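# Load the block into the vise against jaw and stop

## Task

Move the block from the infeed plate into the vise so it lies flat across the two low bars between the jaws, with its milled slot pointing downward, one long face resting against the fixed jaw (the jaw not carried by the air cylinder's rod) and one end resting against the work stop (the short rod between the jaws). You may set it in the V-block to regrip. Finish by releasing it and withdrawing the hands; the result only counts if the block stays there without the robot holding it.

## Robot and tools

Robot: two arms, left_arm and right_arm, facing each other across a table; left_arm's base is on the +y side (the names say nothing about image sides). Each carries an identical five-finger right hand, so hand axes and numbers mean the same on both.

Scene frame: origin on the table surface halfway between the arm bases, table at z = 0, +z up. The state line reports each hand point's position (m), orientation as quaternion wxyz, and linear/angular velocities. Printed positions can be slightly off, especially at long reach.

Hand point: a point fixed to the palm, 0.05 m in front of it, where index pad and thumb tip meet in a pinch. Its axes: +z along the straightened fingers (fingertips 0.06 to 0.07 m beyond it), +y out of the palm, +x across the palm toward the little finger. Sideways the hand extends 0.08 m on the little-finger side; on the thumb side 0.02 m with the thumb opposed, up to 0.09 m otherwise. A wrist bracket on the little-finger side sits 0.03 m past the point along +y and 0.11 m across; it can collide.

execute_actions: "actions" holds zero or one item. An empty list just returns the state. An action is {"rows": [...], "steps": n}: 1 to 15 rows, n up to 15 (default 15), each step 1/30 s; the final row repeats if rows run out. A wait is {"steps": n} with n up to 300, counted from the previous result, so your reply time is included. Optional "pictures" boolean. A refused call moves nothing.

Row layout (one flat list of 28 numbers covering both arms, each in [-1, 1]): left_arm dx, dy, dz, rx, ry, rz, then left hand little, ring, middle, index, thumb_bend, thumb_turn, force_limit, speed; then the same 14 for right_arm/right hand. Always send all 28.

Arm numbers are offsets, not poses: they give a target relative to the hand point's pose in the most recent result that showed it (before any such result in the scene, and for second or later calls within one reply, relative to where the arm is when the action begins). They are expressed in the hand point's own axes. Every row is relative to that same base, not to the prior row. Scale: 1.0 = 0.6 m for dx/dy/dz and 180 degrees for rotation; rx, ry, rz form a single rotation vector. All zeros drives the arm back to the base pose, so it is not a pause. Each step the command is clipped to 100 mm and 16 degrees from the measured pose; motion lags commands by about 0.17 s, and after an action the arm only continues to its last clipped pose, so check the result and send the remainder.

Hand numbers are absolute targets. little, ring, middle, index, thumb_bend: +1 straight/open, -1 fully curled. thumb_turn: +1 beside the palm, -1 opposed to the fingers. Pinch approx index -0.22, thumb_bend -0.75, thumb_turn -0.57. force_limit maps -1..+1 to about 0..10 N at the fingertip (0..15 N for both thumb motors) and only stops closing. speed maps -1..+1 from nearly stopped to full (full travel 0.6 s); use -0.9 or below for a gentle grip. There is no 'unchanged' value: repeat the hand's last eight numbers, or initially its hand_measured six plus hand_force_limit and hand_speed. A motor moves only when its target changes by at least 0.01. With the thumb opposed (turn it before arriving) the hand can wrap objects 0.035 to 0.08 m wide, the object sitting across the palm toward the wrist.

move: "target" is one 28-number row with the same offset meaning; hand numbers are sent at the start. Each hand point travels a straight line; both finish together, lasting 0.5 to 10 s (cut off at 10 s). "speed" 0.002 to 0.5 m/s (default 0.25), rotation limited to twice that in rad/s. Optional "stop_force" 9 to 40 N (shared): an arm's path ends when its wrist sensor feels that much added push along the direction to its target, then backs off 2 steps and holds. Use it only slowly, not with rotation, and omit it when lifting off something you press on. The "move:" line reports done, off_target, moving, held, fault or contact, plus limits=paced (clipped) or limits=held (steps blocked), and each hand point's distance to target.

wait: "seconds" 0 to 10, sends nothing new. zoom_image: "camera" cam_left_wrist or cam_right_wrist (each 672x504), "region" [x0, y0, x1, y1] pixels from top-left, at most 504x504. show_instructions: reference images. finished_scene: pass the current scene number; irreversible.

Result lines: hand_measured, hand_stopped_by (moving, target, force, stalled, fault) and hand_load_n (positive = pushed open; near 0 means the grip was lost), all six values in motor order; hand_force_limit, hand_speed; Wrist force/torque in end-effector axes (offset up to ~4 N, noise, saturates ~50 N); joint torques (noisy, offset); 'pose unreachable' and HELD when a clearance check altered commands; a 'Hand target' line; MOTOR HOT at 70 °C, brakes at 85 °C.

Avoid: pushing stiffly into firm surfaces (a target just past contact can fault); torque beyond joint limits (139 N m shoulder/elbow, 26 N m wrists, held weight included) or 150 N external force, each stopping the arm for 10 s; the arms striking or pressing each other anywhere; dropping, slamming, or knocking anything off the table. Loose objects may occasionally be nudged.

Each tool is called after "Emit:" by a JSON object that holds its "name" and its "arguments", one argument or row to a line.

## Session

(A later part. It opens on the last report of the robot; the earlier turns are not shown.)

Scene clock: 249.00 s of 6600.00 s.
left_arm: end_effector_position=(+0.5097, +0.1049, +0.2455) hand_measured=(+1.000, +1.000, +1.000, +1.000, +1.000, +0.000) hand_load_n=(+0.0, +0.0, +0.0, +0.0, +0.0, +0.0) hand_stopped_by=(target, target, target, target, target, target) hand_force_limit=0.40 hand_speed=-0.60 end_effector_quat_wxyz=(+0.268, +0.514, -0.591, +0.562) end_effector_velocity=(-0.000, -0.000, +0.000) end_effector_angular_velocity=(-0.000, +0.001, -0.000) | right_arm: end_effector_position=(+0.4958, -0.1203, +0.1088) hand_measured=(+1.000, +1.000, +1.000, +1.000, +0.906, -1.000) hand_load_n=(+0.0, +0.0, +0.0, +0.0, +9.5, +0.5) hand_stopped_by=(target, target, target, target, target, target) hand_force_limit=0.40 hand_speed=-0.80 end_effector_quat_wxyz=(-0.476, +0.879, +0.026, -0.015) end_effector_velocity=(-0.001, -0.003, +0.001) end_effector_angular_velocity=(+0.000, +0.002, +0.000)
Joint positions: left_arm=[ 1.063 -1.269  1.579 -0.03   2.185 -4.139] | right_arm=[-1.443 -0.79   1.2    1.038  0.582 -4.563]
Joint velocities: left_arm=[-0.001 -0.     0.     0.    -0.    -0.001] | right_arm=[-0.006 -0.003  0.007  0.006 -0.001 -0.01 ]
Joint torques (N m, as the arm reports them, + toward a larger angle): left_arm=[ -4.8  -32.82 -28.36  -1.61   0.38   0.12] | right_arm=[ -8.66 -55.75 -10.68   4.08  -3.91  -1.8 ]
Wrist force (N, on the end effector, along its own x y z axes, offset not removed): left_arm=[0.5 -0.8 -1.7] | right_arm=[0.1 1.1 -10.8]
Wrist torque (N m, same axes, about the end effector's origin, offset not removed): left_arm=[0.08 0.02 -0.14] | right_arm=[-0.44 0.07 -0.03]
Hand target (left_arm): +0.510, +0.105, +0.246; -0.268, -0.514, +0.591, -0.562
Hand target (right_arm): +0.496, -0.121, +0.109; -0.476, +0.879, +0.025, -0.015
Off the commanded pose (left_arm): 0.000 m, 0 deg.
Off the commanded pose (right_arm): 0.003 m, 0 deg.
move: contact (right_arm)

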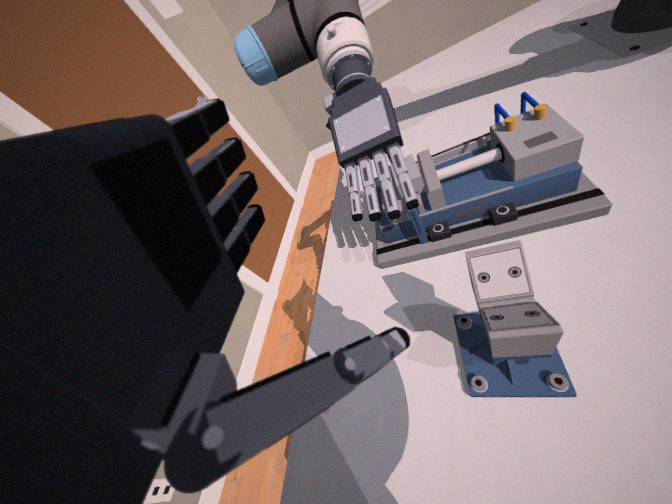

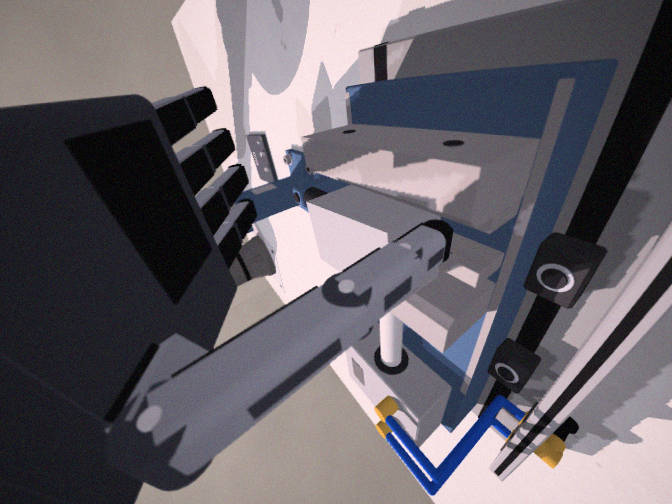

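Emit:
{"name": "move", "arguments": {
  "target": [0,0,0,0,0,0,1,1,1,1,1,0,0.4,-0.6,0,0.0055,-0.0084,0,0,0,1,1,1,1,0.9,-1,0.4,-0.8],
  "speed": 0.03
}}

Emit:
{"name": "move", "arguments": {
  "target": [0,0,0,0,0,0,1,1,1,1,1,0,0.4,-0.6,-0.012,-0.014,-0.0091,0,0,0,1,1,1,1,0.9,-1,0.4,-0.8],
  "speed": 0.04
}}

Emit:
{"name": "move", "arguments": {
  "target": [0,0,0,0,0,0,1,1,1,1,1,0,0.4,-0.6,-0.063,0,0,0,0,0,1,1,1,1,0.9,-1,0.4,-0.8],
  "speed": 0.04,
  "stop_force": 9
}}

Emit:
{"name": "move", "arguments": {
  "target": [0,0,0,0,0,0,1,1,1,1,1,0,0.4,-0.6,0,-0.042,0.0645,0,0,0,1,1,1,1,0.9,-1,0.4,-0.8],
  "speed": 0.04,
  "stop_force": 9
}}

Emit:
{"name": "move", "arguments": {
  "target": [0,0,0,0,0,0,1,1,1,1,1,0,0.4,-0.6,0.045,-0.002,0.003,0,0,0,1,1,1,1,0.9,-1,0.4,-0.8],
  "speed": 0.007,
  "stop_force": 9
}}

Scene clock: 258.37 s of 6600.00 s.
left_arm: end_effector_position=(+0.5097, +0.1049, +0.2455) hand_measured=(+1.000, +1.000, +1.000, +1.000, +1.000, +0.000) hand_load_n=(+0.0, +0.0, +0.0, +0.0, +0.0, +0.0) hand_stopped_by=(target, target, target, target, target, target) hand_force_limit=0.40 hand_speed=-0.60 end_effector_quat_wxyz=(+0.268, +0.514, -0.591, +0.562) end_effector_velocity=(+0.000, -0.000, -0.000) end_effector_angular_velocity=(-0.000, -0.001, -0.001) | right_arm: end_effector_position=(+0.4961, -0.1262, +0.1088) hand_measured=(+1.000, +1.000, +1.000, +1.000, +0.900, -1.000) hand_load_n=(+0.0, +0.0, +0.0, +0.0, +0.0, +0.0) hand_stopped_by=(target, target, target, target, target, target) hand_force_limit=0.40 hand_speed=-0.80 end_effector_quat_wxyz=(-0.476, +0.879, +0.026, -0.015) end_effector_velocity=(+0.000, -0.001, -0.000) end_effector_angular_velocity=(+0.001, -0.001, +0.000)
Joint positions: left_arm=[ 1.063 -1.269  1.579 -0.03   2.185 -4.139] | right_arm=[-1.454 -0.792  1.209  1.047  0.581 -4.582]
Joint velocities: left_arm=[-0.     0.     0.    -0.001  0.     0.001] | right_arm=[-0.002 -0.001  0.002  0.002 -0.001 -0.005]
Joint torques (N m, as the arm reports them, + toward a larger angle): left_arm=[ -5.   -33.14 -28.23  -1.65   0.26   0.14] | right_arm=[-13.1  -57.67  -9.41   4.34  -2.74  -1.71]
Wrist force (N, on the end effector, along its own x y z axes, offset not removed): left_arm=[1.1 -0.9 1.1] | right_arm=[1.7 0.6 -1.7]
Wrist torque (N m, same axes, about the end effector's origin, offset not removed): left_arm=[-0.19 -0.19 -0.07] | right_arm=[0.35 -0.09 -0.04]
Hand target (left_arm): +0.510, +0.105, +0.246; -0.268, -0.514, +0.591, -0.562
Hand target (right_arm): +0.496, -0.126, +0.109; -0.476, +0.879, +0.026, -0.015
Off the commanded pose (left_arm): 0.000 m, 0 deg.
Off the commanded pose (right_arm): 0.000 m, 0 deg.
After step 90, 5.67 s passed at rest.
move: done

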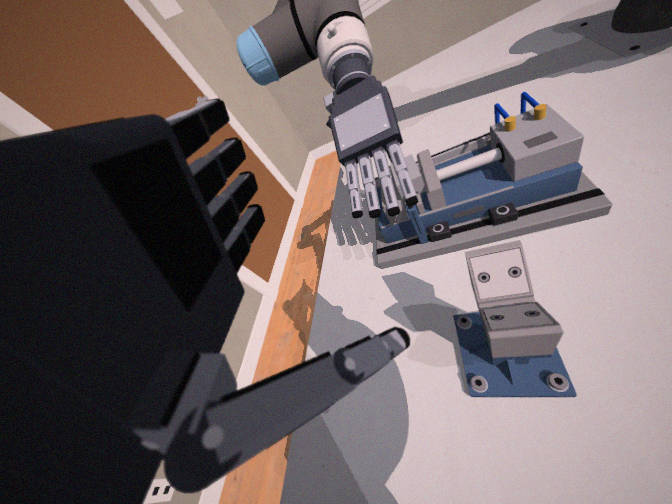

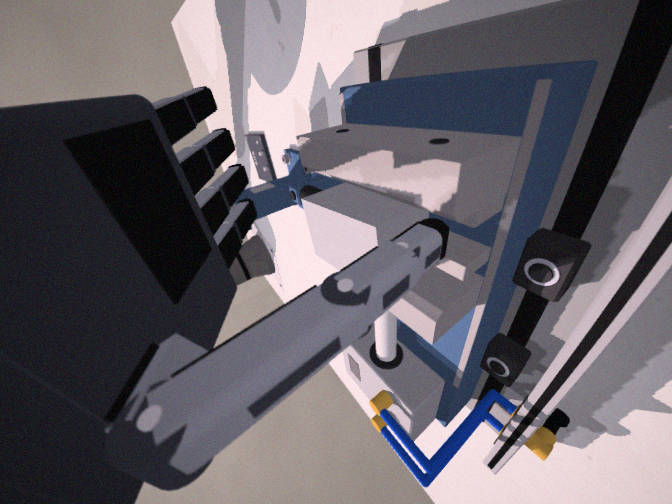

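Scene clock: 259.13 s of 6600.00 s.
left_arm: end_effector_position=(+0.5097, +0.1049, +0.2455) hand_measured=(+1.000, +1.000, +1.000, +1.000, +1.000, +0.000) hand_load_n=(+0.0, +0.0, +0.0, +0.0, +0.0, +0.0) hand_stopped_by=(target, target, target, target, target, target) hand_force_limit=0.40 hand_speed=-0.60 end_effector_quat_wxyz=(+0.268, +0.514, -0.591, +0.562) end_effector_velocity=(-0.000, -0.000, +0.000) end_effector_angular_velocity=(+0.000, +0.000, -0.001) | right_arm: end_effector_position=(+0.4890, -0.1266, +0.1188) hand_measured=(+1.000, +1.000, +1.000, +1.000, +0.900, -1.000) hand_load_n=(+0.0, +0.0, +0.0, +0.0, +0.0, +0.0) hand_stopped_by=(target, target, target, target, target, target) hand_force_limit=0.40 hand_speed=-0.80 end_effector_quat_wxyz=(-0.476, +0.879, +0.026, -0.015) end_effector_velocity=(-0.001, -0.000, +0.001) end_effector_angular_velocity=(-0.001, -0.000, -0.000)
Joint positions: left_arm=[ 1.063 -1.269  1.579 -0.03   2.185 -4.139] | right_arm=[-1.453 -0.818  1.228  1.052  0.581 -4.581]
Joint velocities: left_arm=[-0.    -0.    -0.     0.001  0.     0.   ] | right_arm=[-0.    -0.003  0.002  0.     0.001  0.001]
Joint torques (N m, as the arm reports them, + toward a larger angle): left_arm=[ -4.99 -33.43 -28.47  -1.62   0.27   0.07] | right_arm=[ 13.54 -57.63  -8.12   4.45   0.48   1.7 ]
Wrist force (N, on the end effector, along its own x y z axes, offset not removed): left_arm=[0.1 -1.0 0.9] | right_arm=[0.5 -0.9 -2.3]
Wrist torque (N m, same axes, about the end effector's origin, offset not removed): left_arm=[-0.11 0.05 -0.18] | right_arm=[0.15 0.07 -0.04]
Hand target (left_arm): +0.510, +0.105, +0.246; -0.268, -0.514, +0.591, -0.562
Hand target (right_arm): +0.489, -0.127, +0.119; -0.476, +0.879, +0.026, -0.015
Off the commanded pose (left_arm): 0.000 m, 0 deg.
Off the commanded pose (right_arm): 0.000 m, 0 deg.
move: done

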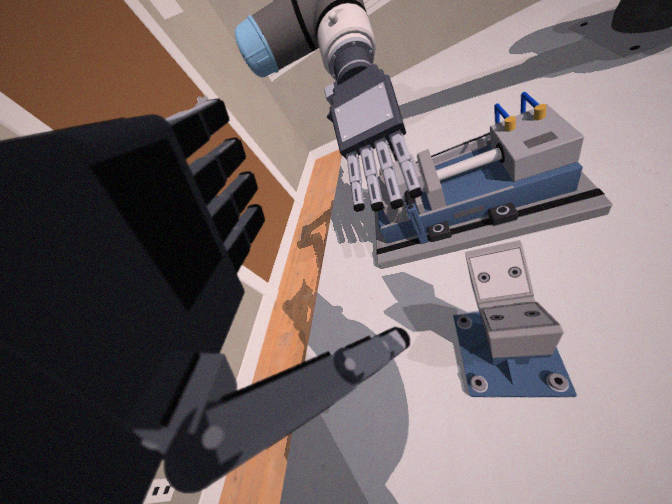

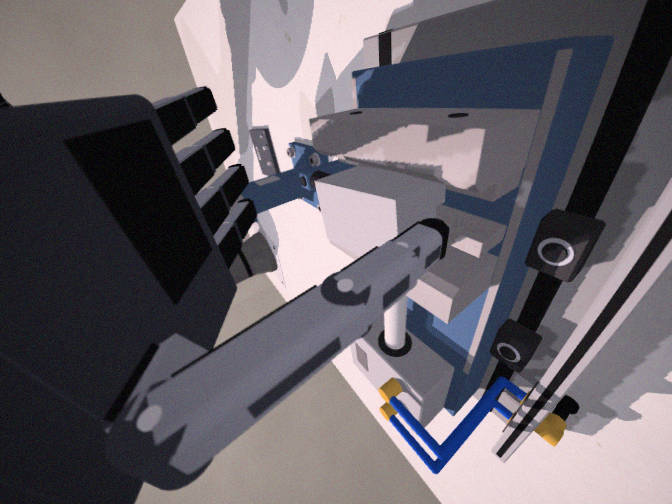

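Scene clock: 260.40 s of 6600.00 s.
left_arm: end_effector_position=(+0.5097, +0.1049, +0.2455) hand_measured=(+1.000, +1.000, +1.000, +1.000, +1.000, +0.000) hand_load_n=(+0.0, +0.0, +0.0, +0.0, +0.0, +0.0) hand_stopped_by=(target, target, target, target, target, target) hand_force_limit=0.40 hand_speed=-0.60 end_effector_quat_wxyz=(+0.268, +0.514, -0.591, +0.562) end_effector_velocity=(+0.000, +0.000, +0.000) end_effector_angular_velocity=(+0.000, -0.001, +0.000) | right_arm: end_effector_position=(+0.4514, -0.1288, +0.1188) hand_measured=(+1.000, +1.000, +1.000, +1.000, +0.900, -1.000) hand_load_n=(+0.0, +0.0, +0.0, +0.0, +0.0, +0.0) hand_stopped_by=(target, target, target, target, target, target) hand_force_limit=0.40 hand_speed=-0.80 end_effector_quat_wxyz=(-0.476, +0.879, +0.026, -0.015) end_effector_velocity=(-0.001, -0.000, -0.000) end_effector_angular_velocity=(-0.000, +0.000, -0.001)
Joint positions: left_arm=[ 1.063 -1.269  1.579 -0.03   2.185 -4.139] | right_arm=[-1.447 -0.901  1.373  0.982  0.582 -4.571]
Joint velocities: left_arm=[ 0.    -0.     0.    -0.     0.     0.001] | right_arm=[ 0.    -0.003  0.005 -0.003  0.     0.001]
Joint torques (N m, as the arm reports them, + toward a larger angle): left_arm=[ -5.14 -33.41 -28.23  -1.64   0.26   0.06] | right_arm=[ 13.18 -52.89  -9.55   0.23   0.31   1.61]
Wrist force (N, on the end effector, along its own x y z axes, offset not removed): left_arm=[1.2 -1.3 0.0] | right_arm=[1.5 -0.8 -0.2]
Wrist torque (N m, same axes, about the end effector's origin, offset not removed): left_arm=[-0.08 -0.13 -0.06] | right_arm=[0.02 -0.19 0.01]
Hand target (left_arm): +0.510, +0.105, +0.246; -0.268, -0.514, +0.591, -0.562
Hand target (right_arm): +0.451, -0.129, +0.119; -0.476, +0.879, +0.026, -0.015
Off the commanded pose (left_arm): 0.000 m, 0 deg.
Off the commanded pose (right_arm): 0.000 m, 0 deg.
move: done

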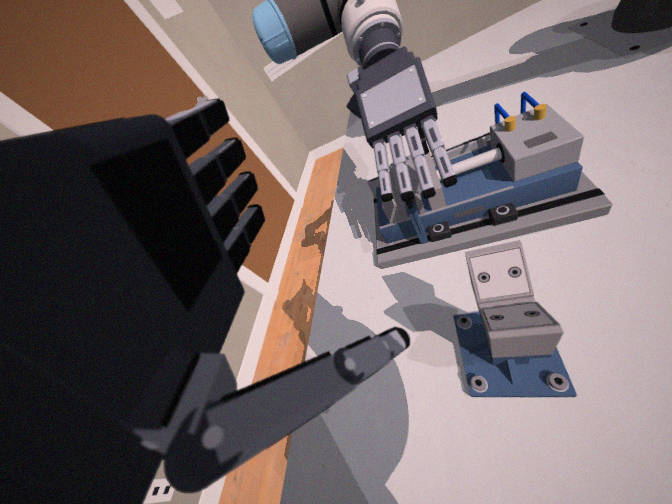

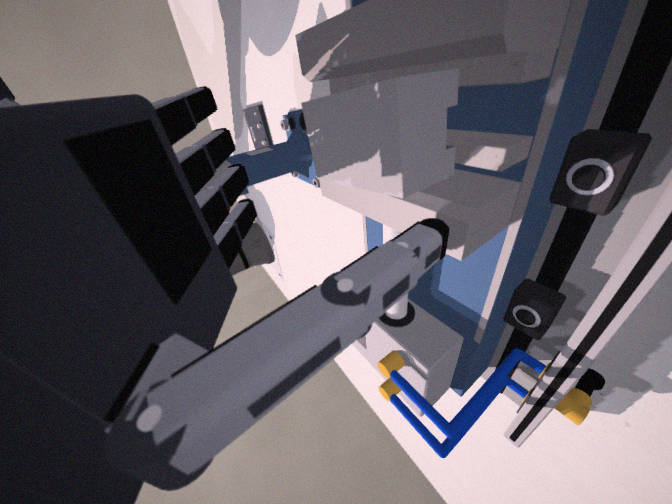

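Scene clock: 261.90 s of 6600.00 s.
left_arm: end_effector_position=(+0.5097, +0.1049, +0.2455) hand_measured=(+1.000, +1.000, +1.000, +1.000, +1.000, +0.000) hand_load_n=(+0.0, +0.0, +0.0, +0.0, +0.0, +0.0) hand_stopped_by=(target, target, target, target, target, target) hand_force_limit=0.40 hand_speed=-0.60 end_effector_quat_wxyz=(+0.268, +0.514, -0.591, +0.562) end_effector_velocity=(+0.000, +0.000, -0.000) end_effector_angular_velocity=(+0.000, +0.000, +0.001) | right_arm: end_effector_position=(+0.4487, -0.0828, +0.1189) hand_measured=(+1.000, +1.000, +1.000, +1.000, +0.900, -1.000) hand_load_n=(+0.0, +0.0, +0.0, +0.0, +0.0, +0.0) hand_stopped_by=(target, target, target, target, target, target) hand_force_limit=0.40 hand_speed=-0.80 end_effector_quat_wxyz=(-0.476, +0.879, +0.026, -0.015) end_effector_velocity=(+0.001, +0.001, -0.000) end_effector_angular_velocity=(-0.000, -0.001, -0.001)
Joint positions: left_arm=[ 1.063 -1.269  1.579 -0.03   2.185 -4.139] | right_arm=[-1.36  -0.882  1.303  0.904  0.597 -4.416]
Joint velocities: left_arm=[ 0.     0.001 -0.    -0.    -0.    -0.   ] | right_arm=[ 0.002  0.001 -0.002 -0.004  0.001  0.005]
Joint torques (N m, as the arm reports them, + toward a larger angle): left_arm=[ -5.37 -33.55 -28.43  -1.58   0.2    0.16] | right_arm=[ 13.27 -30.12 -28.4   -0.29   0.6    1.86]
Wrist force (N, on the end effector, along its own x y z axes, offset not removed): left_arm=[0.9 0.5 0.9] | right_arm=[1.8 -1.0 -3.0]
Wrist torque (N m, same axes, about the end effector's origin, offset not removed): left_arm=[0.01 -0.07 -0.07] | right_arm=[0.07 -0.04 0.08]
Hand target (left_arm): +0.510, +0.105, +0.246; -0.268, -0.514, +0.591, -0.562
Hand target (right_arm): +0.449, -0.083, +0.119; -0.476, +0.879, +0.026, -0.015
Off the commanded pose (left_arm): 0.000 m, 0 deg.
Off the commanded pose (right_arm): 0.000 m, 0 deg.
move: done

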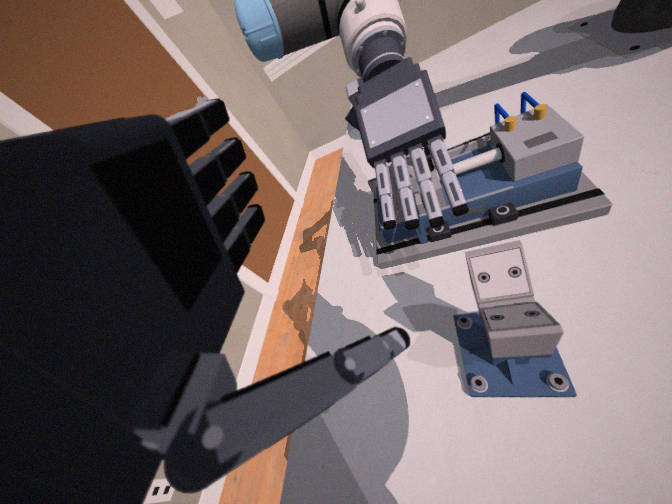

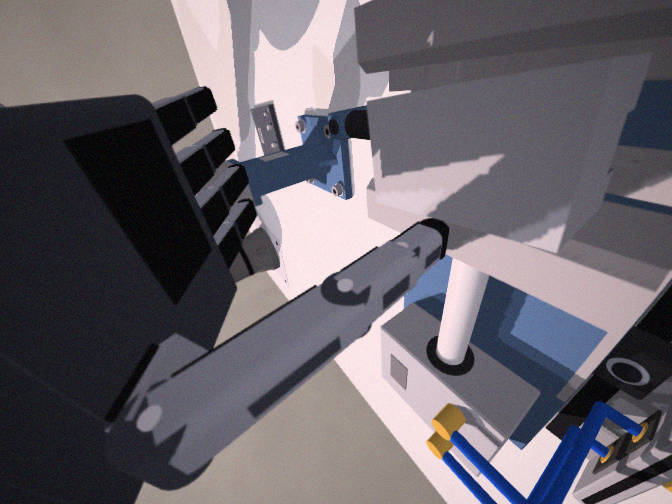

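Scene clock: 264.37 s of 6600.00 s.
left_arm: end_effector_position=(+0.5097, +0.1049, +0.2455) hand_measured=(+1.000, +1.000, +1.000, +1.000, +1.000, +0.000) hand_load_n=(+0.0, +0.0, +0.0, +0.0, +0.0, +0.0) hand_stopped_by=(target, target, target, target, target, target) hand_force_limit=0.40 hand_speed=-0.60 end_effector_quat_wxyz=(+0.268, +0.514, -0.591, +0.562) end_effector_velocity=(+0.000, -0.000, +0.000) end_effector_angular_velocity=(-0.000, -0.000, -0.000) | right_arm: end_effector_position=(+0.4631, -0.0808, +0.1188) hand_measured=(+1.000, +1.000, +1.000, +1.000, +0.900, -0.998) hand_load_n=(+0.0, +0.0, +0.0, +0.0, +0.0, +12.0) hand_stopped_by=(target, target, target, target, target, target) hand_force_limit=0.40 hand_speed=-0.80 end_effector_quat_wxyz=(-0.476, +0.879, +0.025, -0.015) end_effector_velocity=(-0.002, +0.000, -0.000) end_effector_angular_velocity=(+0.000, -0.004, +0.001)
Joint positions: left_arm=[ 1.063 -1.269  1.579 -0.03   2.185 -4.139] | right_arm=[-1.362 -0.849  1.246  0.931  0.597 -4.42 ]
Joint velocities: left_arm=[ 0.     0.    -0.001 -0.     0.    -0.   ] | right_arm=[ 0.001 -0.005  0.009 -0.007  0.     0.   ]
Joint torques (N m, as the arm reports them, + toward a larger angle): left_arm=[ -4.55 -32.95 -28.29  -1.6    0.27   0.18] | right_arm=[-10.12 -52.7  -10.87  -2.4   -1.15  -1.27]
Wrist force (N, on the end effector, along its own x y z axes, offset not removed): left_arm=[1.2 -1.1 0.2] | right_arm=[-10.7 -4.3 -3.7]
Wrist torque (N m, same axes, about the end effector's origin, offset not removed): left_arm=[-0.13 -0.11 -0.13] | right_arm=[-0.13 0.42 0.19]
Hand target (left_arm): +0.510, +0.105, +0.246; -0.268, -0.514, +0.591, -0.562
Hand target (right_arm): +0.463, -0.081, +0.119; -0.476, +0.879, +0.026, -0.015
Off the commanded pose (left_arm): 0.000 m, 0 deg.
Off the commanded pose (right_arm): 0.012 m, 0 deg.
move: contact (right_arm)

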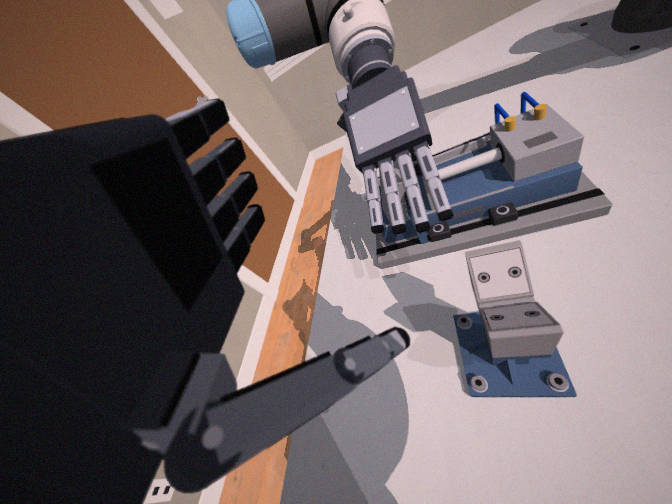

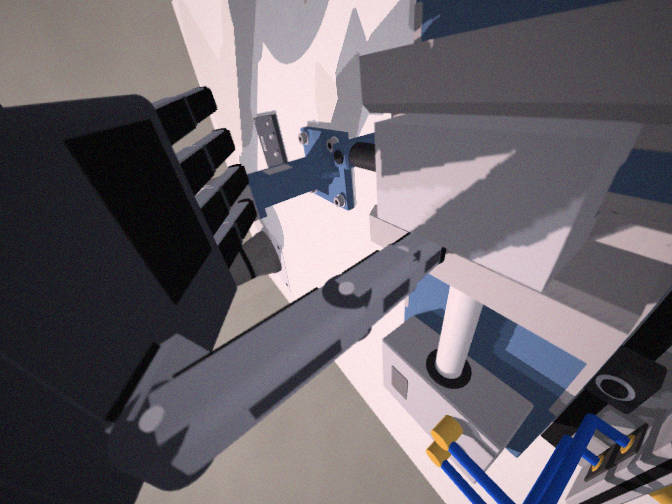

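Emit:
{"name": "move", "arguments": {
  "target": [0,0,0,0,0,0,1,1,1,1,1,0,0.4,-0.6,-0.008,0,0,0,0,0,1,1,1,1,0.9,-1,0.4,-0.8],
  "speed": 0.02
}}

Emit:
{"name": "move", "arguments": {
  "target": [0,0,0,0,0,0,1,1,1,1,1,0,0.4,-0.6,0,0.0445,-0.0685,0,0,0,1,1,1,1,0.9,-1,0.4,-0.8],
  "speed": 0.06
}}

Emit:
{"name": "move", "arguments": {
  "target": [0,0,0,0,0,0,1,1,1,1,1,0,0.4,-0.6,0.05,0.0035,0.0023,0,0,0,1,1,1,1,0.9,-1,0.4,-0.8],
  "speed": 0.05
}}

Emit:
{"name": "move", "arguments": {
  "target": [0,0,0,0,0,0,1,1,1,1,1,0,0.4,-0.6,0,0.0075,0.011,0,0,0,1,1,1,1,0.9,-1,0.4,-0.8],
  "speed": 0.03
}}

Emit:
{"name": "move", "arguments": {
  "target": [0,0,0,0,0,0,1,1,1,1,1,0,0.4,-0.6,0.003,-0.0091,0.014,0,0,0,1,1,1,1,0.9,-1,0.4,-0.8],
  "speed": 0.005,
  "stop_force": 9
}}

Scene clock: 273.80 s of 6600.00 s.
left_arm: end_effector_position=(+0.5097, +0.1049, +0.2455) hand_measured=(+1.000, +1.000, +1.000, +1.000, +1.000, +0.000) hand_load_n=(+0.0, +0.0, +0.0, +0.0, +0.0, +0.0) hand_stopped_by=(target, target, target, target, target, target) hand_force_limit=0.40 hand_speed=-0.60 end_effector_quat_wxyz=(+0.268, +0.514, -0.591, +0.562) end_effector_velocity=(-0.000, +0.000, -0.001) end_effector_angular_velocity=(+0.001, +0.000, -0.000) | right_arm: end_effector_position=(+0.4584, -0.0811, +0.1188) hand_measured=(+1.000, +1.000, +1.000, +1.000, +0.900, -1.000) hand_load_n=(+0.0, +0.0, +0.0, +0.0, +0.0, +0.0) hand_stopped_by=(target, target, target, target, target, target) hand_force_limit=0.40 hand_speed=-0.80 end_effector_quat_wxyz=(-0.476, +0.879, +0.025, -0.015) end_effector_velocity=(-0.001, -0.001, -0.000) end_effector_angular_velocity=(-0.001, +0.000, -0.001)
Joint positions: left_arm=[ 1.063 -1.269  1.579 -0.03   2.185 -4.139] | right_arm=[-1.361 -0.859  1.264  0.922  0.597 -4.418]
Joint velocities: left_arm=[ 0.     0.001  0.    -0.    -0.     0.001] | right_arm=[-0.    -0.003  0.005 -0.003  0.001  0.001]
Joint torques (N m, as the arm reports them, + toward a larger angle): left_arm=[ -4.9  -33.39 -28.59  -1.69   0.27   0.11] | right_arm=[ 13.85 -55.43  -9.3   -0.52   0.43   1.68]
Wrist force (N, on the end effector, along its own x y z axes, offset not removed): left_arm=[1.8 0.2 1.3] | right_arm=[1.1 -1.7 -0.3]
Wrist torque (N m, same axes, about the end effector's origin, offset not removed): left_arm=[0.00 -0.25 -0.05] | right_arm=[-0.19 -0.20 -0.02]
Hand target (left_arm): +0.510, +0.105, +0.246; -0.268, -0.514, +0.591, -0.562
Hand target (right_arm): +0.458, -0.081, +0.119; -0.476, +0.879, +0.025, -0.015
Off the commanded pose (left_arm): 0.000 m, 0 deg.
Off the commanded pose (right_arm): 0.000 m, 0 deg.
After step 90, 5.73 s passed at rest.
move: done

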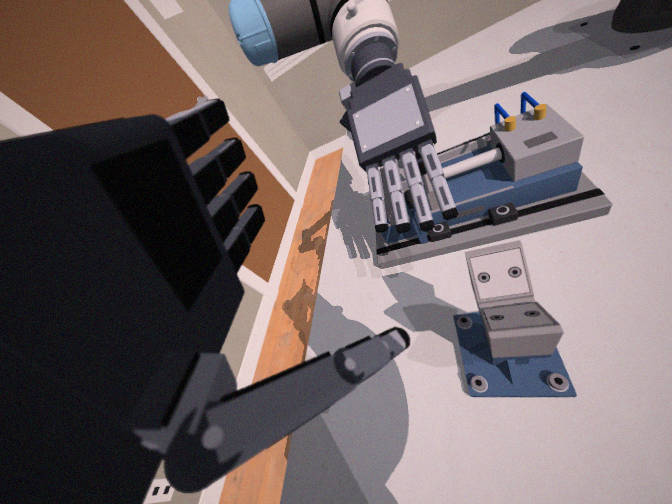

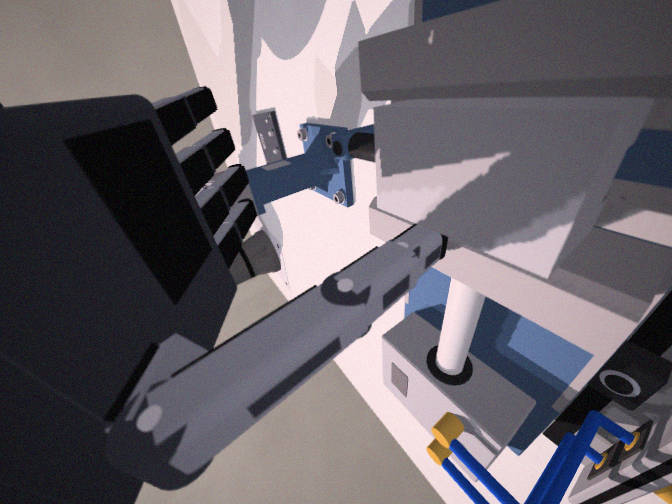

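Scene clock: 275.00 s of 6600.00 s.
left_arm: end_effector_position=(+0.5097, +0.1049, +0.2455) hand_measured=(+1.000, +1.000, +1.000, +1.000, +1.000, +0.000) hand_load_n=(+0.0, +0.0, +0.0, +0.0, +0.0, +0.0) hand_stopped_by=(target, target, target, target, target, target) hand_force_limit=0.40 hand_speed=-0.60 end_effector_quat_wxyz=(+0.268, +0.514, -0.591, +0.562) end_effector_velocity=(+0.000, +0.001, +0.000) end_effector_angular_velocity=(+0.000, -0.000, +0.001) | right_arm: end_effector_position=(+0.4613, -0.1299, +0.1189) hand_measured=(+1.000, +1.000, +1.000, +1.000, +0.900, -1.000) hand_load_n=(+0.0, +0.0, +0.0, +0.0, +0.0, +0.0) hand_stopped_by=(target, target, target, target, target, target) hand_force_limit=0.40 hand_speed=-0.80 end_effector_quat_wxyz=(-0.476, +0.879, +0.025, -0.015) end_effector_velocity=(-0.000, -0.001, -0.000) end_effector_angular_velocity=(-0.000, +0.000, +0.001)
Joint positions: left_arm=[ 1.063 -1.269  1.579 -0.03   2.185 -4.139] | right_arm=[-1.452 -0.88   1.339  1.003  0.581 -4.579]
Joint velocities: left_arm=[ 0.001 -0.001  0.     0.    -0.     0.   ] | right_arm=[-0.002 -0.     0.002  0.003 -0.    -0.005]
Joint torques (N m, as the arm reports them, + toward a larger angle): left_arm=[ -4.63 -33.46 -28.51  -1.66   0.1    0.17] | right_arm=[-12.41 -53.51  -8.23   4.31  -2.75  -1.79]
Wrist force (N, on the end effector, along its own x y z axes, offset not removed): left_arm=[1.3 -0.5 1.1] | right_arm=[0.9 -0.8 -0.3]
Wrist torque (N m, same axes, about the end effector's origin, offset not removed): left_arm=[-0.18 -0.20 -0.05] | right_arm=[-0.10 -0.02 -0.08]
Hand target (left_arm): +0.510, +0.105, +0.246; -0.268, -0.514, +0.591, -0.562
Hand target (right_arm): +0.461, -0.130, +0.119; -0.476, +0.879, +0.025, -0.015
Off the commanded pose (left_arm): 0.000 m, 0 deg.
Off the commanded pose (right_arm): 0.000 m, 0 deg.
move: done

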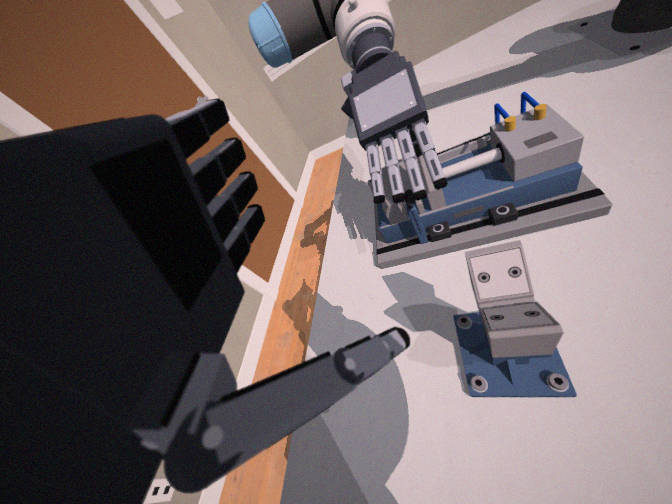

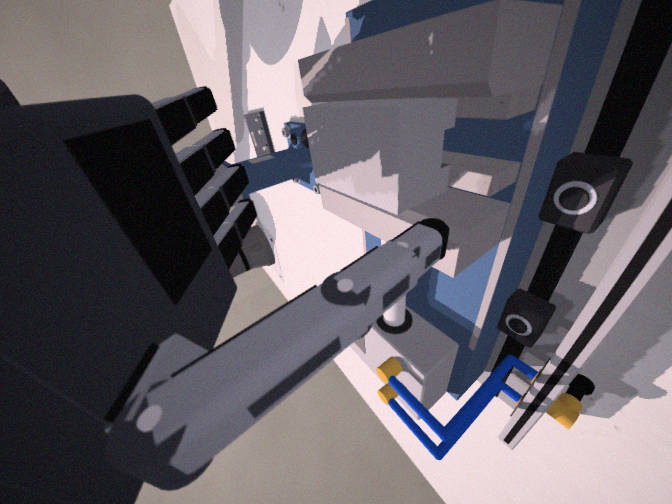

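Scene clock: 275.97 s of 6600.00 s.
left_arm: end_effector_position=(+0.5097, +0.1049, +0.2455) hand_measured=(+1.000, +1.000, +1.000, +1.000, +1.000, +0.000) hand_load_n=(+0.0, +0.0, +0.0, +0.0, +0.0, +0.0) hand_stopped_by=(target, target, target, target, target, target) hand_force_limit=0.40 hand_speed=-0.60 end_effector_quat_wxyz=(+0.268, +0.514, -0.591, +0.562) end_effector_velocity=(+0.000, -0.000, -0.000) end_effector_angular_velocity=(-0.000, +0.000, +0.000) | right_arm: end_effector_position=(+0.4912, -0.1281, +0.1163) hand_measured=(+1.000, +1.000, +1.000, +1.000, +0.900, -1.000) hand_load_n=(+0.0, +0.0, +0.0, +0.0, +0.0, +0.0) hand_stopped_by=(target, target, target, target, target, target) hand_force_limit=0.40 hand_speed=-0.80 end_effector_quat_wxyz=(-0.476, +0.879, +0.025, -0.015) end_effector_velocity=(+0.001, +0.000, -0.000) end_effector_angular_velocity=(+0.000, +0.001, +0.000)
Joint positions: left_arm=[ 1.063 -1.269  1.579 -0.03   2.185 -4.139] | right_arm=[-1.456 -0.812  1.224  1.055  0.581 -4.586]
Joint velocities: left_arm=[ 0.  0. -0. -0.  0. -0.] | right_arm=[-0.     0.003 -0.005  0.003 -0.    -0.001]
Joint torques (N m, as the arm reports them, + toward a larger angle): left_arm=[ -5.18 -33.25 -28.54  -1.7    0.25   0.14] | right_arm=[-13.17 -33.53 -29.27   4.16  -2.41  -1.87]
Wrist force (N, on the end effector, along its own x y z axes, offset not removed): left_arm=[1.5 0.2 1.5] | right_arm=[-2.1 -0.5 -2.7]
Wrist torque (N m, same axes, about the end effector's origin, offset not removed): left_arm=[-0.03 -0.33 -0.02] | right_arm=[0.19 0.49 -0.28]
Hand target (left_arm): +0.510, +0.105, +0.246; -0.268, -0.514, +0.591, -0.562
Hand target (right_arm): +0.491, -0.128, +0.116; -0.476, +0.879, +0.025, -0.015
Off the commanded pose (left_arm): 0.000 m, 0 deg.
Off the commanded pose (right_arm): 0.000 m, 0 deg.
move: done

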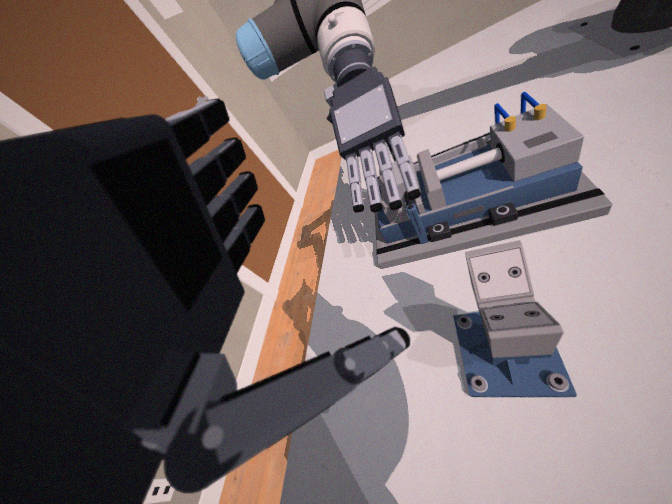

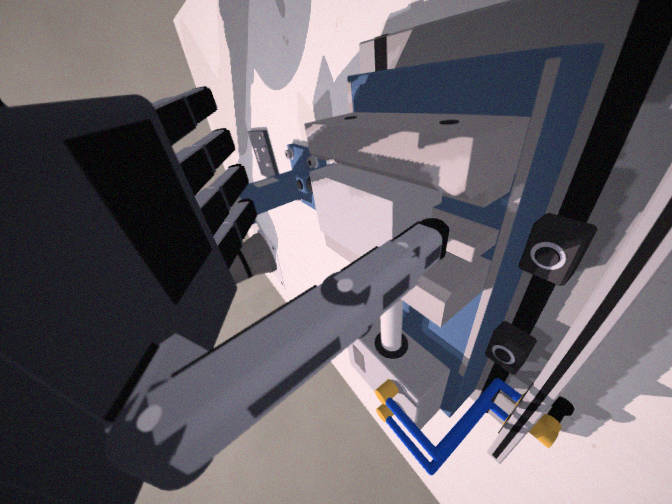

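Scene clock: 276.70 s of 6600.00 s.
left_arm: end_effector_position=(+0.5097, +0.1049, +0.2455) hand_measured=(+1.000, +1.000, +1.000, +1.000, +1.000, +0.000) hand_load_n=(+0.0, +0.0, +0.0, +0.0, +0.0, +0.0) hand_stopped_by=(target, target, target, target, target, target) hand_force_limit=0.40 hand_speed=-0.60 end_effector_quat_wxyz=(+0.268, +0.514, -0.591, +0.562) end_effector_velocity=(-0.000, +0.000, +0.000) end_effector_angular_velocity=(+0.000, -0.000, -0.000) | right_arm: end_effector_position=(+0.4910, -0.1251, +0.1090) hand_measured=(+1.000, +1.000, +1.000, +1.000, +0.900, -1.000) hand_load_n=(+0.0, +0.0, +0.0, +0.0, +0.0, +0.0) hand_stopped_by=(target, target, target, target, target, target) hand_force_limit=0.40 hand_speed=-0.80 end_effector_quat_wxyz=(-0.476, +0.879, +0.025, -0.015) end_effector_velocity=(-0.000, +0.001, -0.001) end_effector_angular_velocity=(+0.000, +0.001, +0.000)
Joint positions: left_arm=[ 1.063 -1.269  1.579 -0.03   2.185 -4.139] | right_arm=[-1.45  -0.803  1.227  1.035  0.581 -4.577]
Joint velocities: left_arm=[-0. -0.  0.  0. -0.  0.] | right_arm=[ 0.001  0.001  0.    -0.002 -0.     0.002]
Joint torques (N m, as the arm reports them, + toward a larger angle): left_arm=[ -4.43 -33.33 -28.64  -1.72   0.14   0.23] | right_arm=[ 13.57 -32.74  -8.01   0.32   0.35   1.78]
Wrist force (N, on the end effector, along its own x y z axes, offset not removed): left_arm=[0.8 -0.6 1.3] | right_arm=[1.4 0.6 -1.2]
Wrist torque (N m, same axes, about the end effector's origin, offset not removed): left_arm=[-0.14 -0.15 -0.02] | right_arm=[0.24 -0.03 0.01]
Hand target (left_arm): +0.510, +0.105, +0.246; -0.268, -0.514, +0.591, -0.562
Hand target (right_arm): +0.491, -0.125, +0.109; -0.476, +0.879, +0.025, -0.015
Off the commanded pose (left_arm): 0.000 m, 0 deg.
Off the commanded pose (right_arm): 0.000 m, 0 deg.
move: done

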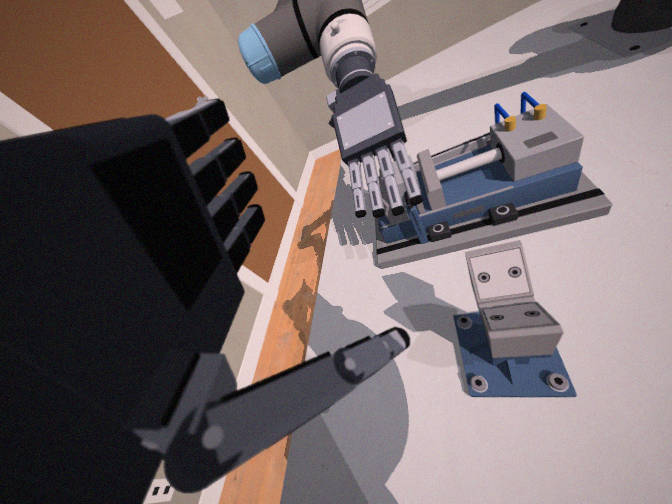

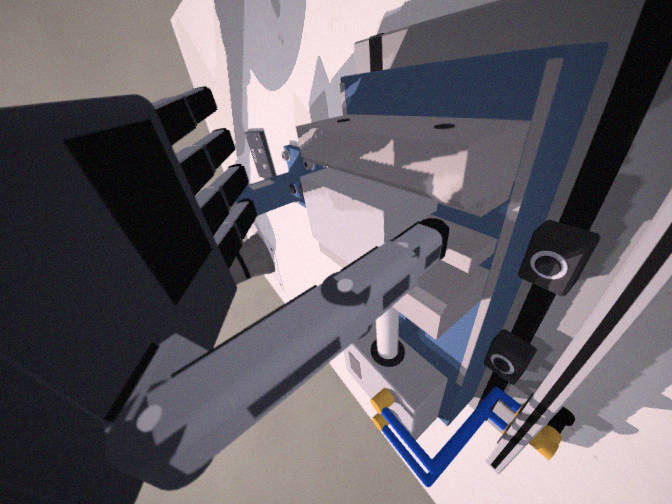

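Scene clock: 278.03 s of 6600.00 s.
left_arm: end_effector_position=(+0.5097, +0.1049, +0.2455) hand_measured=(+1.000, +1.000, +1.000, +1.000, +1.000, +0.000) hand_load_n=(+0.0, +0.0, +0.0, +0.0, +0.0, +0.0) hand_stopped_by=(target, target, target, target, target, target) hand_force_limit=0.40 hand_speed=-0.60 end_effector_quat_wxyz=(+0.268, +0.514, -0.591, +0.562) end_effector_velocity=(+0.000, +0.000, -0.001) end_effector_angular_velocity=(+0.001, +0.001, -0.000) | right_arm: end_effector_position=(+0.4915, -0.1202, +0.1089) hand_measured=(+1.000, +1.000, +1.000, +1.000, +0.906, -1.000) hand_load_n=(+0.0, +0.0, +0.0, +0.0, +9.5, +2.0) hand_stopped_by=(target, target, target, target, target, target) hand_force_limit=0.40 hand_speed=-0.80 end_effector_quat_wxyz=(-0.476, +0.879, +0.026, -0.015) end_effector_velocity=(-0.001, -0.002, -0.000) end_effector_angular_velocity=(-0.001, +0.001, +0.001)
Joint positions: left_arm=[ 1.063 -1.269  1.579 -0.03   2.185 -4.139] | right_arm=[-1.442 -0.799  1.217  1.029  0.582 -4.561]
Joint velocities: left_arm=[ 0.     0.001 -0.     0.     0.    -0.   ] | right_arm=[-0.002 -0.001  0.004  0.004  0.001 -0.006]
Joint torques (N m, as the arm reports them, + toward a larger angle): left_arm=[ -4.91 -33.   -28.62  -1.7    0.17   0.23] | right_arm=[ -6.49 -57.04  -8.92   3.23  -2.09  -2.23]
Wrist force (N, on the end effector, along its own x y z axes, offset not removed): left_arm=[0.9 -0.8 0.9] | right_arm=[-1.2 1.3 -12.3]
Wrist torque (N m, same axes, about the end effector's origin, offset not removed): left_arm=[-0.09 -0.12 -0.08] | right_arm=[-0.36 0.31 0.04]
Hand target (left_arm): +0.510, +0.105, +0.246; -0.268, -0.514, +0.591, -0.562
Hand target (right_arm): +0.492, -0.120, +0.109; -0.476, +0.879, +0.025, -0.015
Off the commanded pose (left_arm): 0.000 m, 0 deg.
Off the commanded pose (right_arm): 0.005 m, 0 deg.
move: contact (right_arm)

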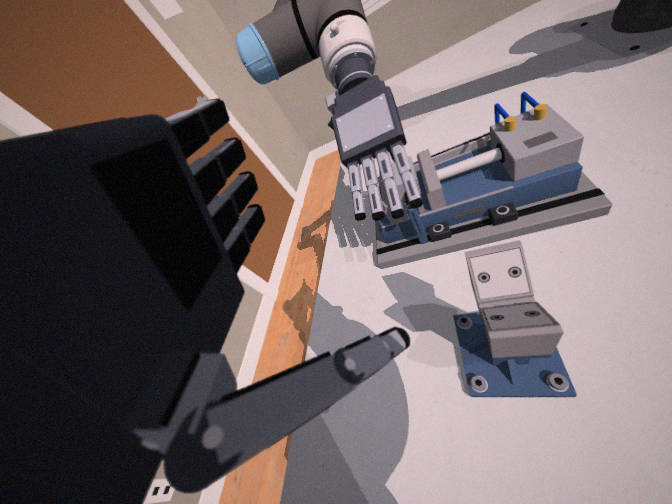

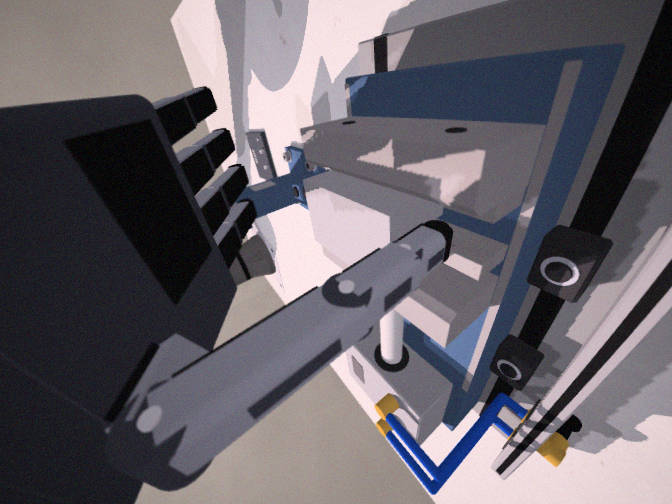

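Emit:
{"name": "move", "arguments": {
  "target": [0,0,0,0,0,0,1,1,1,1,1,0,0.4,-0.6,0,0.007,-0.011,0,0,0,1,1,1,1,0.9,-1,0.4,-0.8],
  "speed": 0.02
}}

Emit:
{"name": "move", "arguments": {
  "target": [0,0,0,0,0,0,1,1,1,1,1,0,0.4,-0.6,-0.06,-0.19,-0.16,0,0,0,1,1,1,1,0.9,-1,0.4,-0.8],
  "speed": 0.2
}}

Emit:
{"name": "zoom_image", "arguments": {
  "camera": "cam_left_wrist",
  "region": [350,130,470,250]
}}

Emit:
{"name": "zoom_image", "arguments": {
  "camera": "cam_right_wrist",
  "region": [340,0,600,200]
}}

Scene clock: 283.73 s of 6600.00 s.
left_arm: end_effector_position=(+0.5097, +0.1049, +0.2455) hand_measured=(+1.000, +1.000, +1.000, +1.000, +1.000, +0.000) hand_load_n=(+0.0, +0.0, +0.0, +0.0, +0.0, +0.0) hand_stopped_by=(target, target, target, target, target, target) hand_force_limit=0.40 hand_speed=-0.60 end_effector_quat_wxyz=(+0.268, +0.514, -0.591, +0.562) end_effector_velocity=(-0.000, -0.000, +0.000) end_effector_angular_velocity=(+0.000, -0.001, -0.001) | right_arm: end_effector_position=(+0.4920, -0.1279, +0.1089) hand_measured=(+1.000, +1.000, +1.000, +1.000, +0.900, -1.000) hand_load_n=(+0.0, +0.0, +0.0, +0.0, +0.0, +0.0) hand_stopped_by=(target, target, target, target, target, target) hand_force_limit=0.40 hand_speed=-0.80 end_effector_quat_wxyz=(-0.476, +0.879, +0.026, -0.015) end_effector_velocity=(+0.000, -0.001, -0.000) end_effector_angular_velocity=(-0.001, -0.001, +0.000)
Joint positions: left_arm=[ 1.063 -1.269  1.579 -0.03   2.185 -4.139] | right_arm=[-1.456 -0.802  1.228  1.042  0.581 -4.586]
Joint velocities: left_arm=[-0.001 -0.     0.    -0.     0.     0.001] | right_arm=[-0.002 -0.     0.002  0.002  0.    -0.005]
Joint torques (N m, as the arm reports them, + toward a larger angle): left_arm=[ -4.84 -32.74 -28.53  -1.66   0.24   0.18] | right_arm=[-13.59 -57.09  -8.78   4.51  -2.65  -1.52]
Wrist force (N, on the end effector, along its own x y z axes, offset not removed): left_arm=[1.2 1.0 0.7] | right_arm=[1.5 0.2 -0.1]
Wrist torque (N m, same axes, about the end effector's origin, offset not removed): left_arm=[0.18 -0.26 -0.06] | right_arm=[-0.03 -0.15 -0.02]
Hand target (left_arm): +0.510, +0.105, +0.246; -0.268, -0.514, +0.591, -0.562
Hand target (right_arm): +0.492, -0.128, +0.109; -0.476, +0.879, +0.026, -0.015
Off the commanded pose (left_arm): 0.000 m, 0 deg.
Off the commanded pose (right_arm): 0.000 m, 0 deg.
After step 90, 1.97 s passed at rest.
move: done

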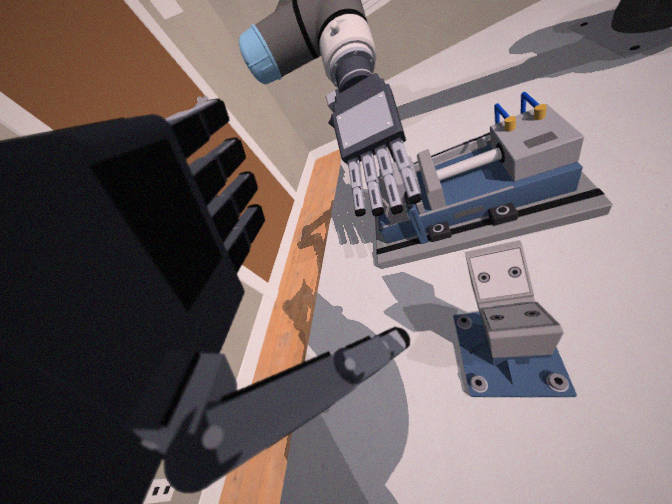

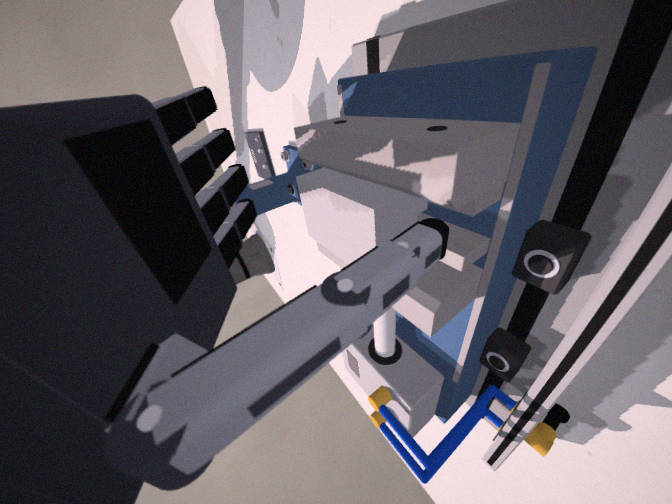

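Scene clock: 285.00 s of 6600.00 s.
left_arm: end_effector_position=(+0.5097, +0.1049, +0.2455) hand_measured=(+1.000, +1.000, +1.000, +1.000, +1.000, +0.000) hand_load_n=(+0.0, +0.0, +0.0, +0.0, +0.0, +0.0) hand_stopped_by=(target, target, target, target, target, target) hand_force_limit=0.40 hand_speed=-0.60 end_effector_quat_wxyz=(+0.268, +0.514, -0.591, +0.562) end_effector_velocity=(-0.000, -0.000, +0.000) end_effector_angular_velocity=(+0.000, -0.001, -0.000) | right_arm: end_effector_position=(+0.4575, -0.1483, +0.2567) hand_measured=(+1.000, +1.000, +1.000, +1.000, +0.900, -1.000) hand_load_n=(+0.0, +0.0, +0.0, +0.0, +0.0, +0.0) hand_stopped_by=(target, target, target, target, target, target) hand_force_limit=0.40 hand_speed=-0.80 end_effector_quat_wxyz=(-0.476, +0.879, +0.026, -0.015) end_effector_velocity=(-0.000, -0.000, +0.001) end_effector_angular_velocity=(-0.000, -0.000, +0.001)
Joint positions: left_arm=[ 1.063 -1.269  1.579 -0.03   2.185 -4.139] | right_arm=[-1.486 -1.007  1.193  1.328  0.578 -4.643]
Joint velocities: left_arm=[-0.    -0.    -0.     0.    -0.     0.001] | right_arm=[-0.    -0.001 -0.001  0.004  0.    -0.002]
Joint torques (N m, as the arm reports them, + toward a larger angle): left_arm=[ -5.07 -32.87 -28.4   -1.6    0.24   0.19] | right_arm=[-13.01 -52.43 -30.64   4.59  -2.77  -1.51]
Wrist force (N, on the end effector, along its own x y z axes, offset not removed): left_arm=[2.3 0.3 0.1] | right_arm=[0.6 -2.3 -2.0]
Wrist torque (N m, same axes, about the end effector's origin, offset not removed): left_arm=[0.13 -0.35 -0.01] | right_arm=[-0.12 0.03 -0.08]
Hand target (left_arm): +0.510, +0.105, +0.246; -0.268, -0.514, +0.591, -0.562
Hand target (right_arm): +0.457, -0.148, +0.257; -0.476, +0.879, +0.026, -0.015
Off the commanded pose (left_arm): 0.000 m, 0 deg.
Off the commanded pose (right_arm): 0.000 m, 0 deg.
move: done

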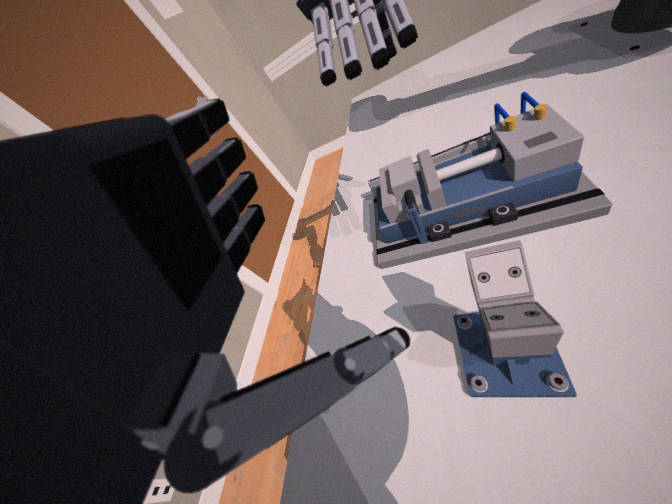

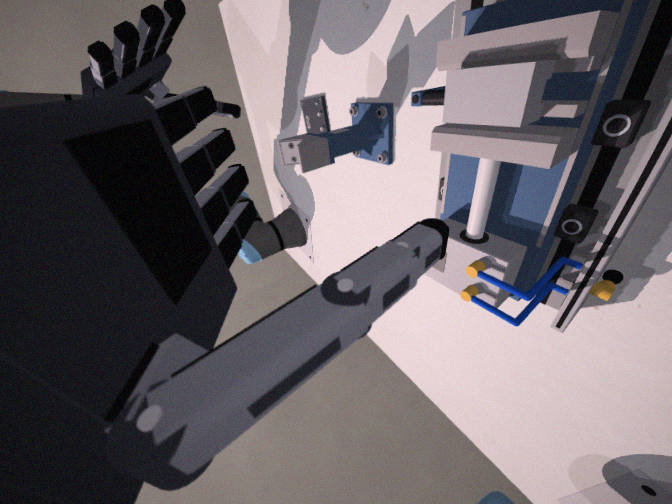

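Region (350, 130, 470, 250) of cam_left_wrist's 672x504 image, scaled by 4.200, with more detail than that image has.

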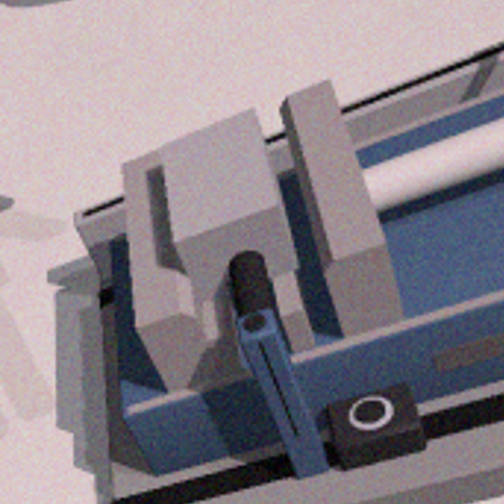

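Region (340, 0, 600, 200) of cam_right_wrist's 672x504 image, scaled by 1.938, with more detail than that image has; it fills the top 388 rows of this view, and the rest is white.

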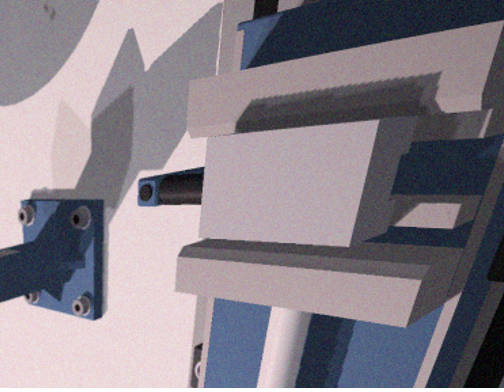

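Emit:
{"name": "finished_scene", "arguments": {
  "scene": 2
}}

The scene is finished: the task was done.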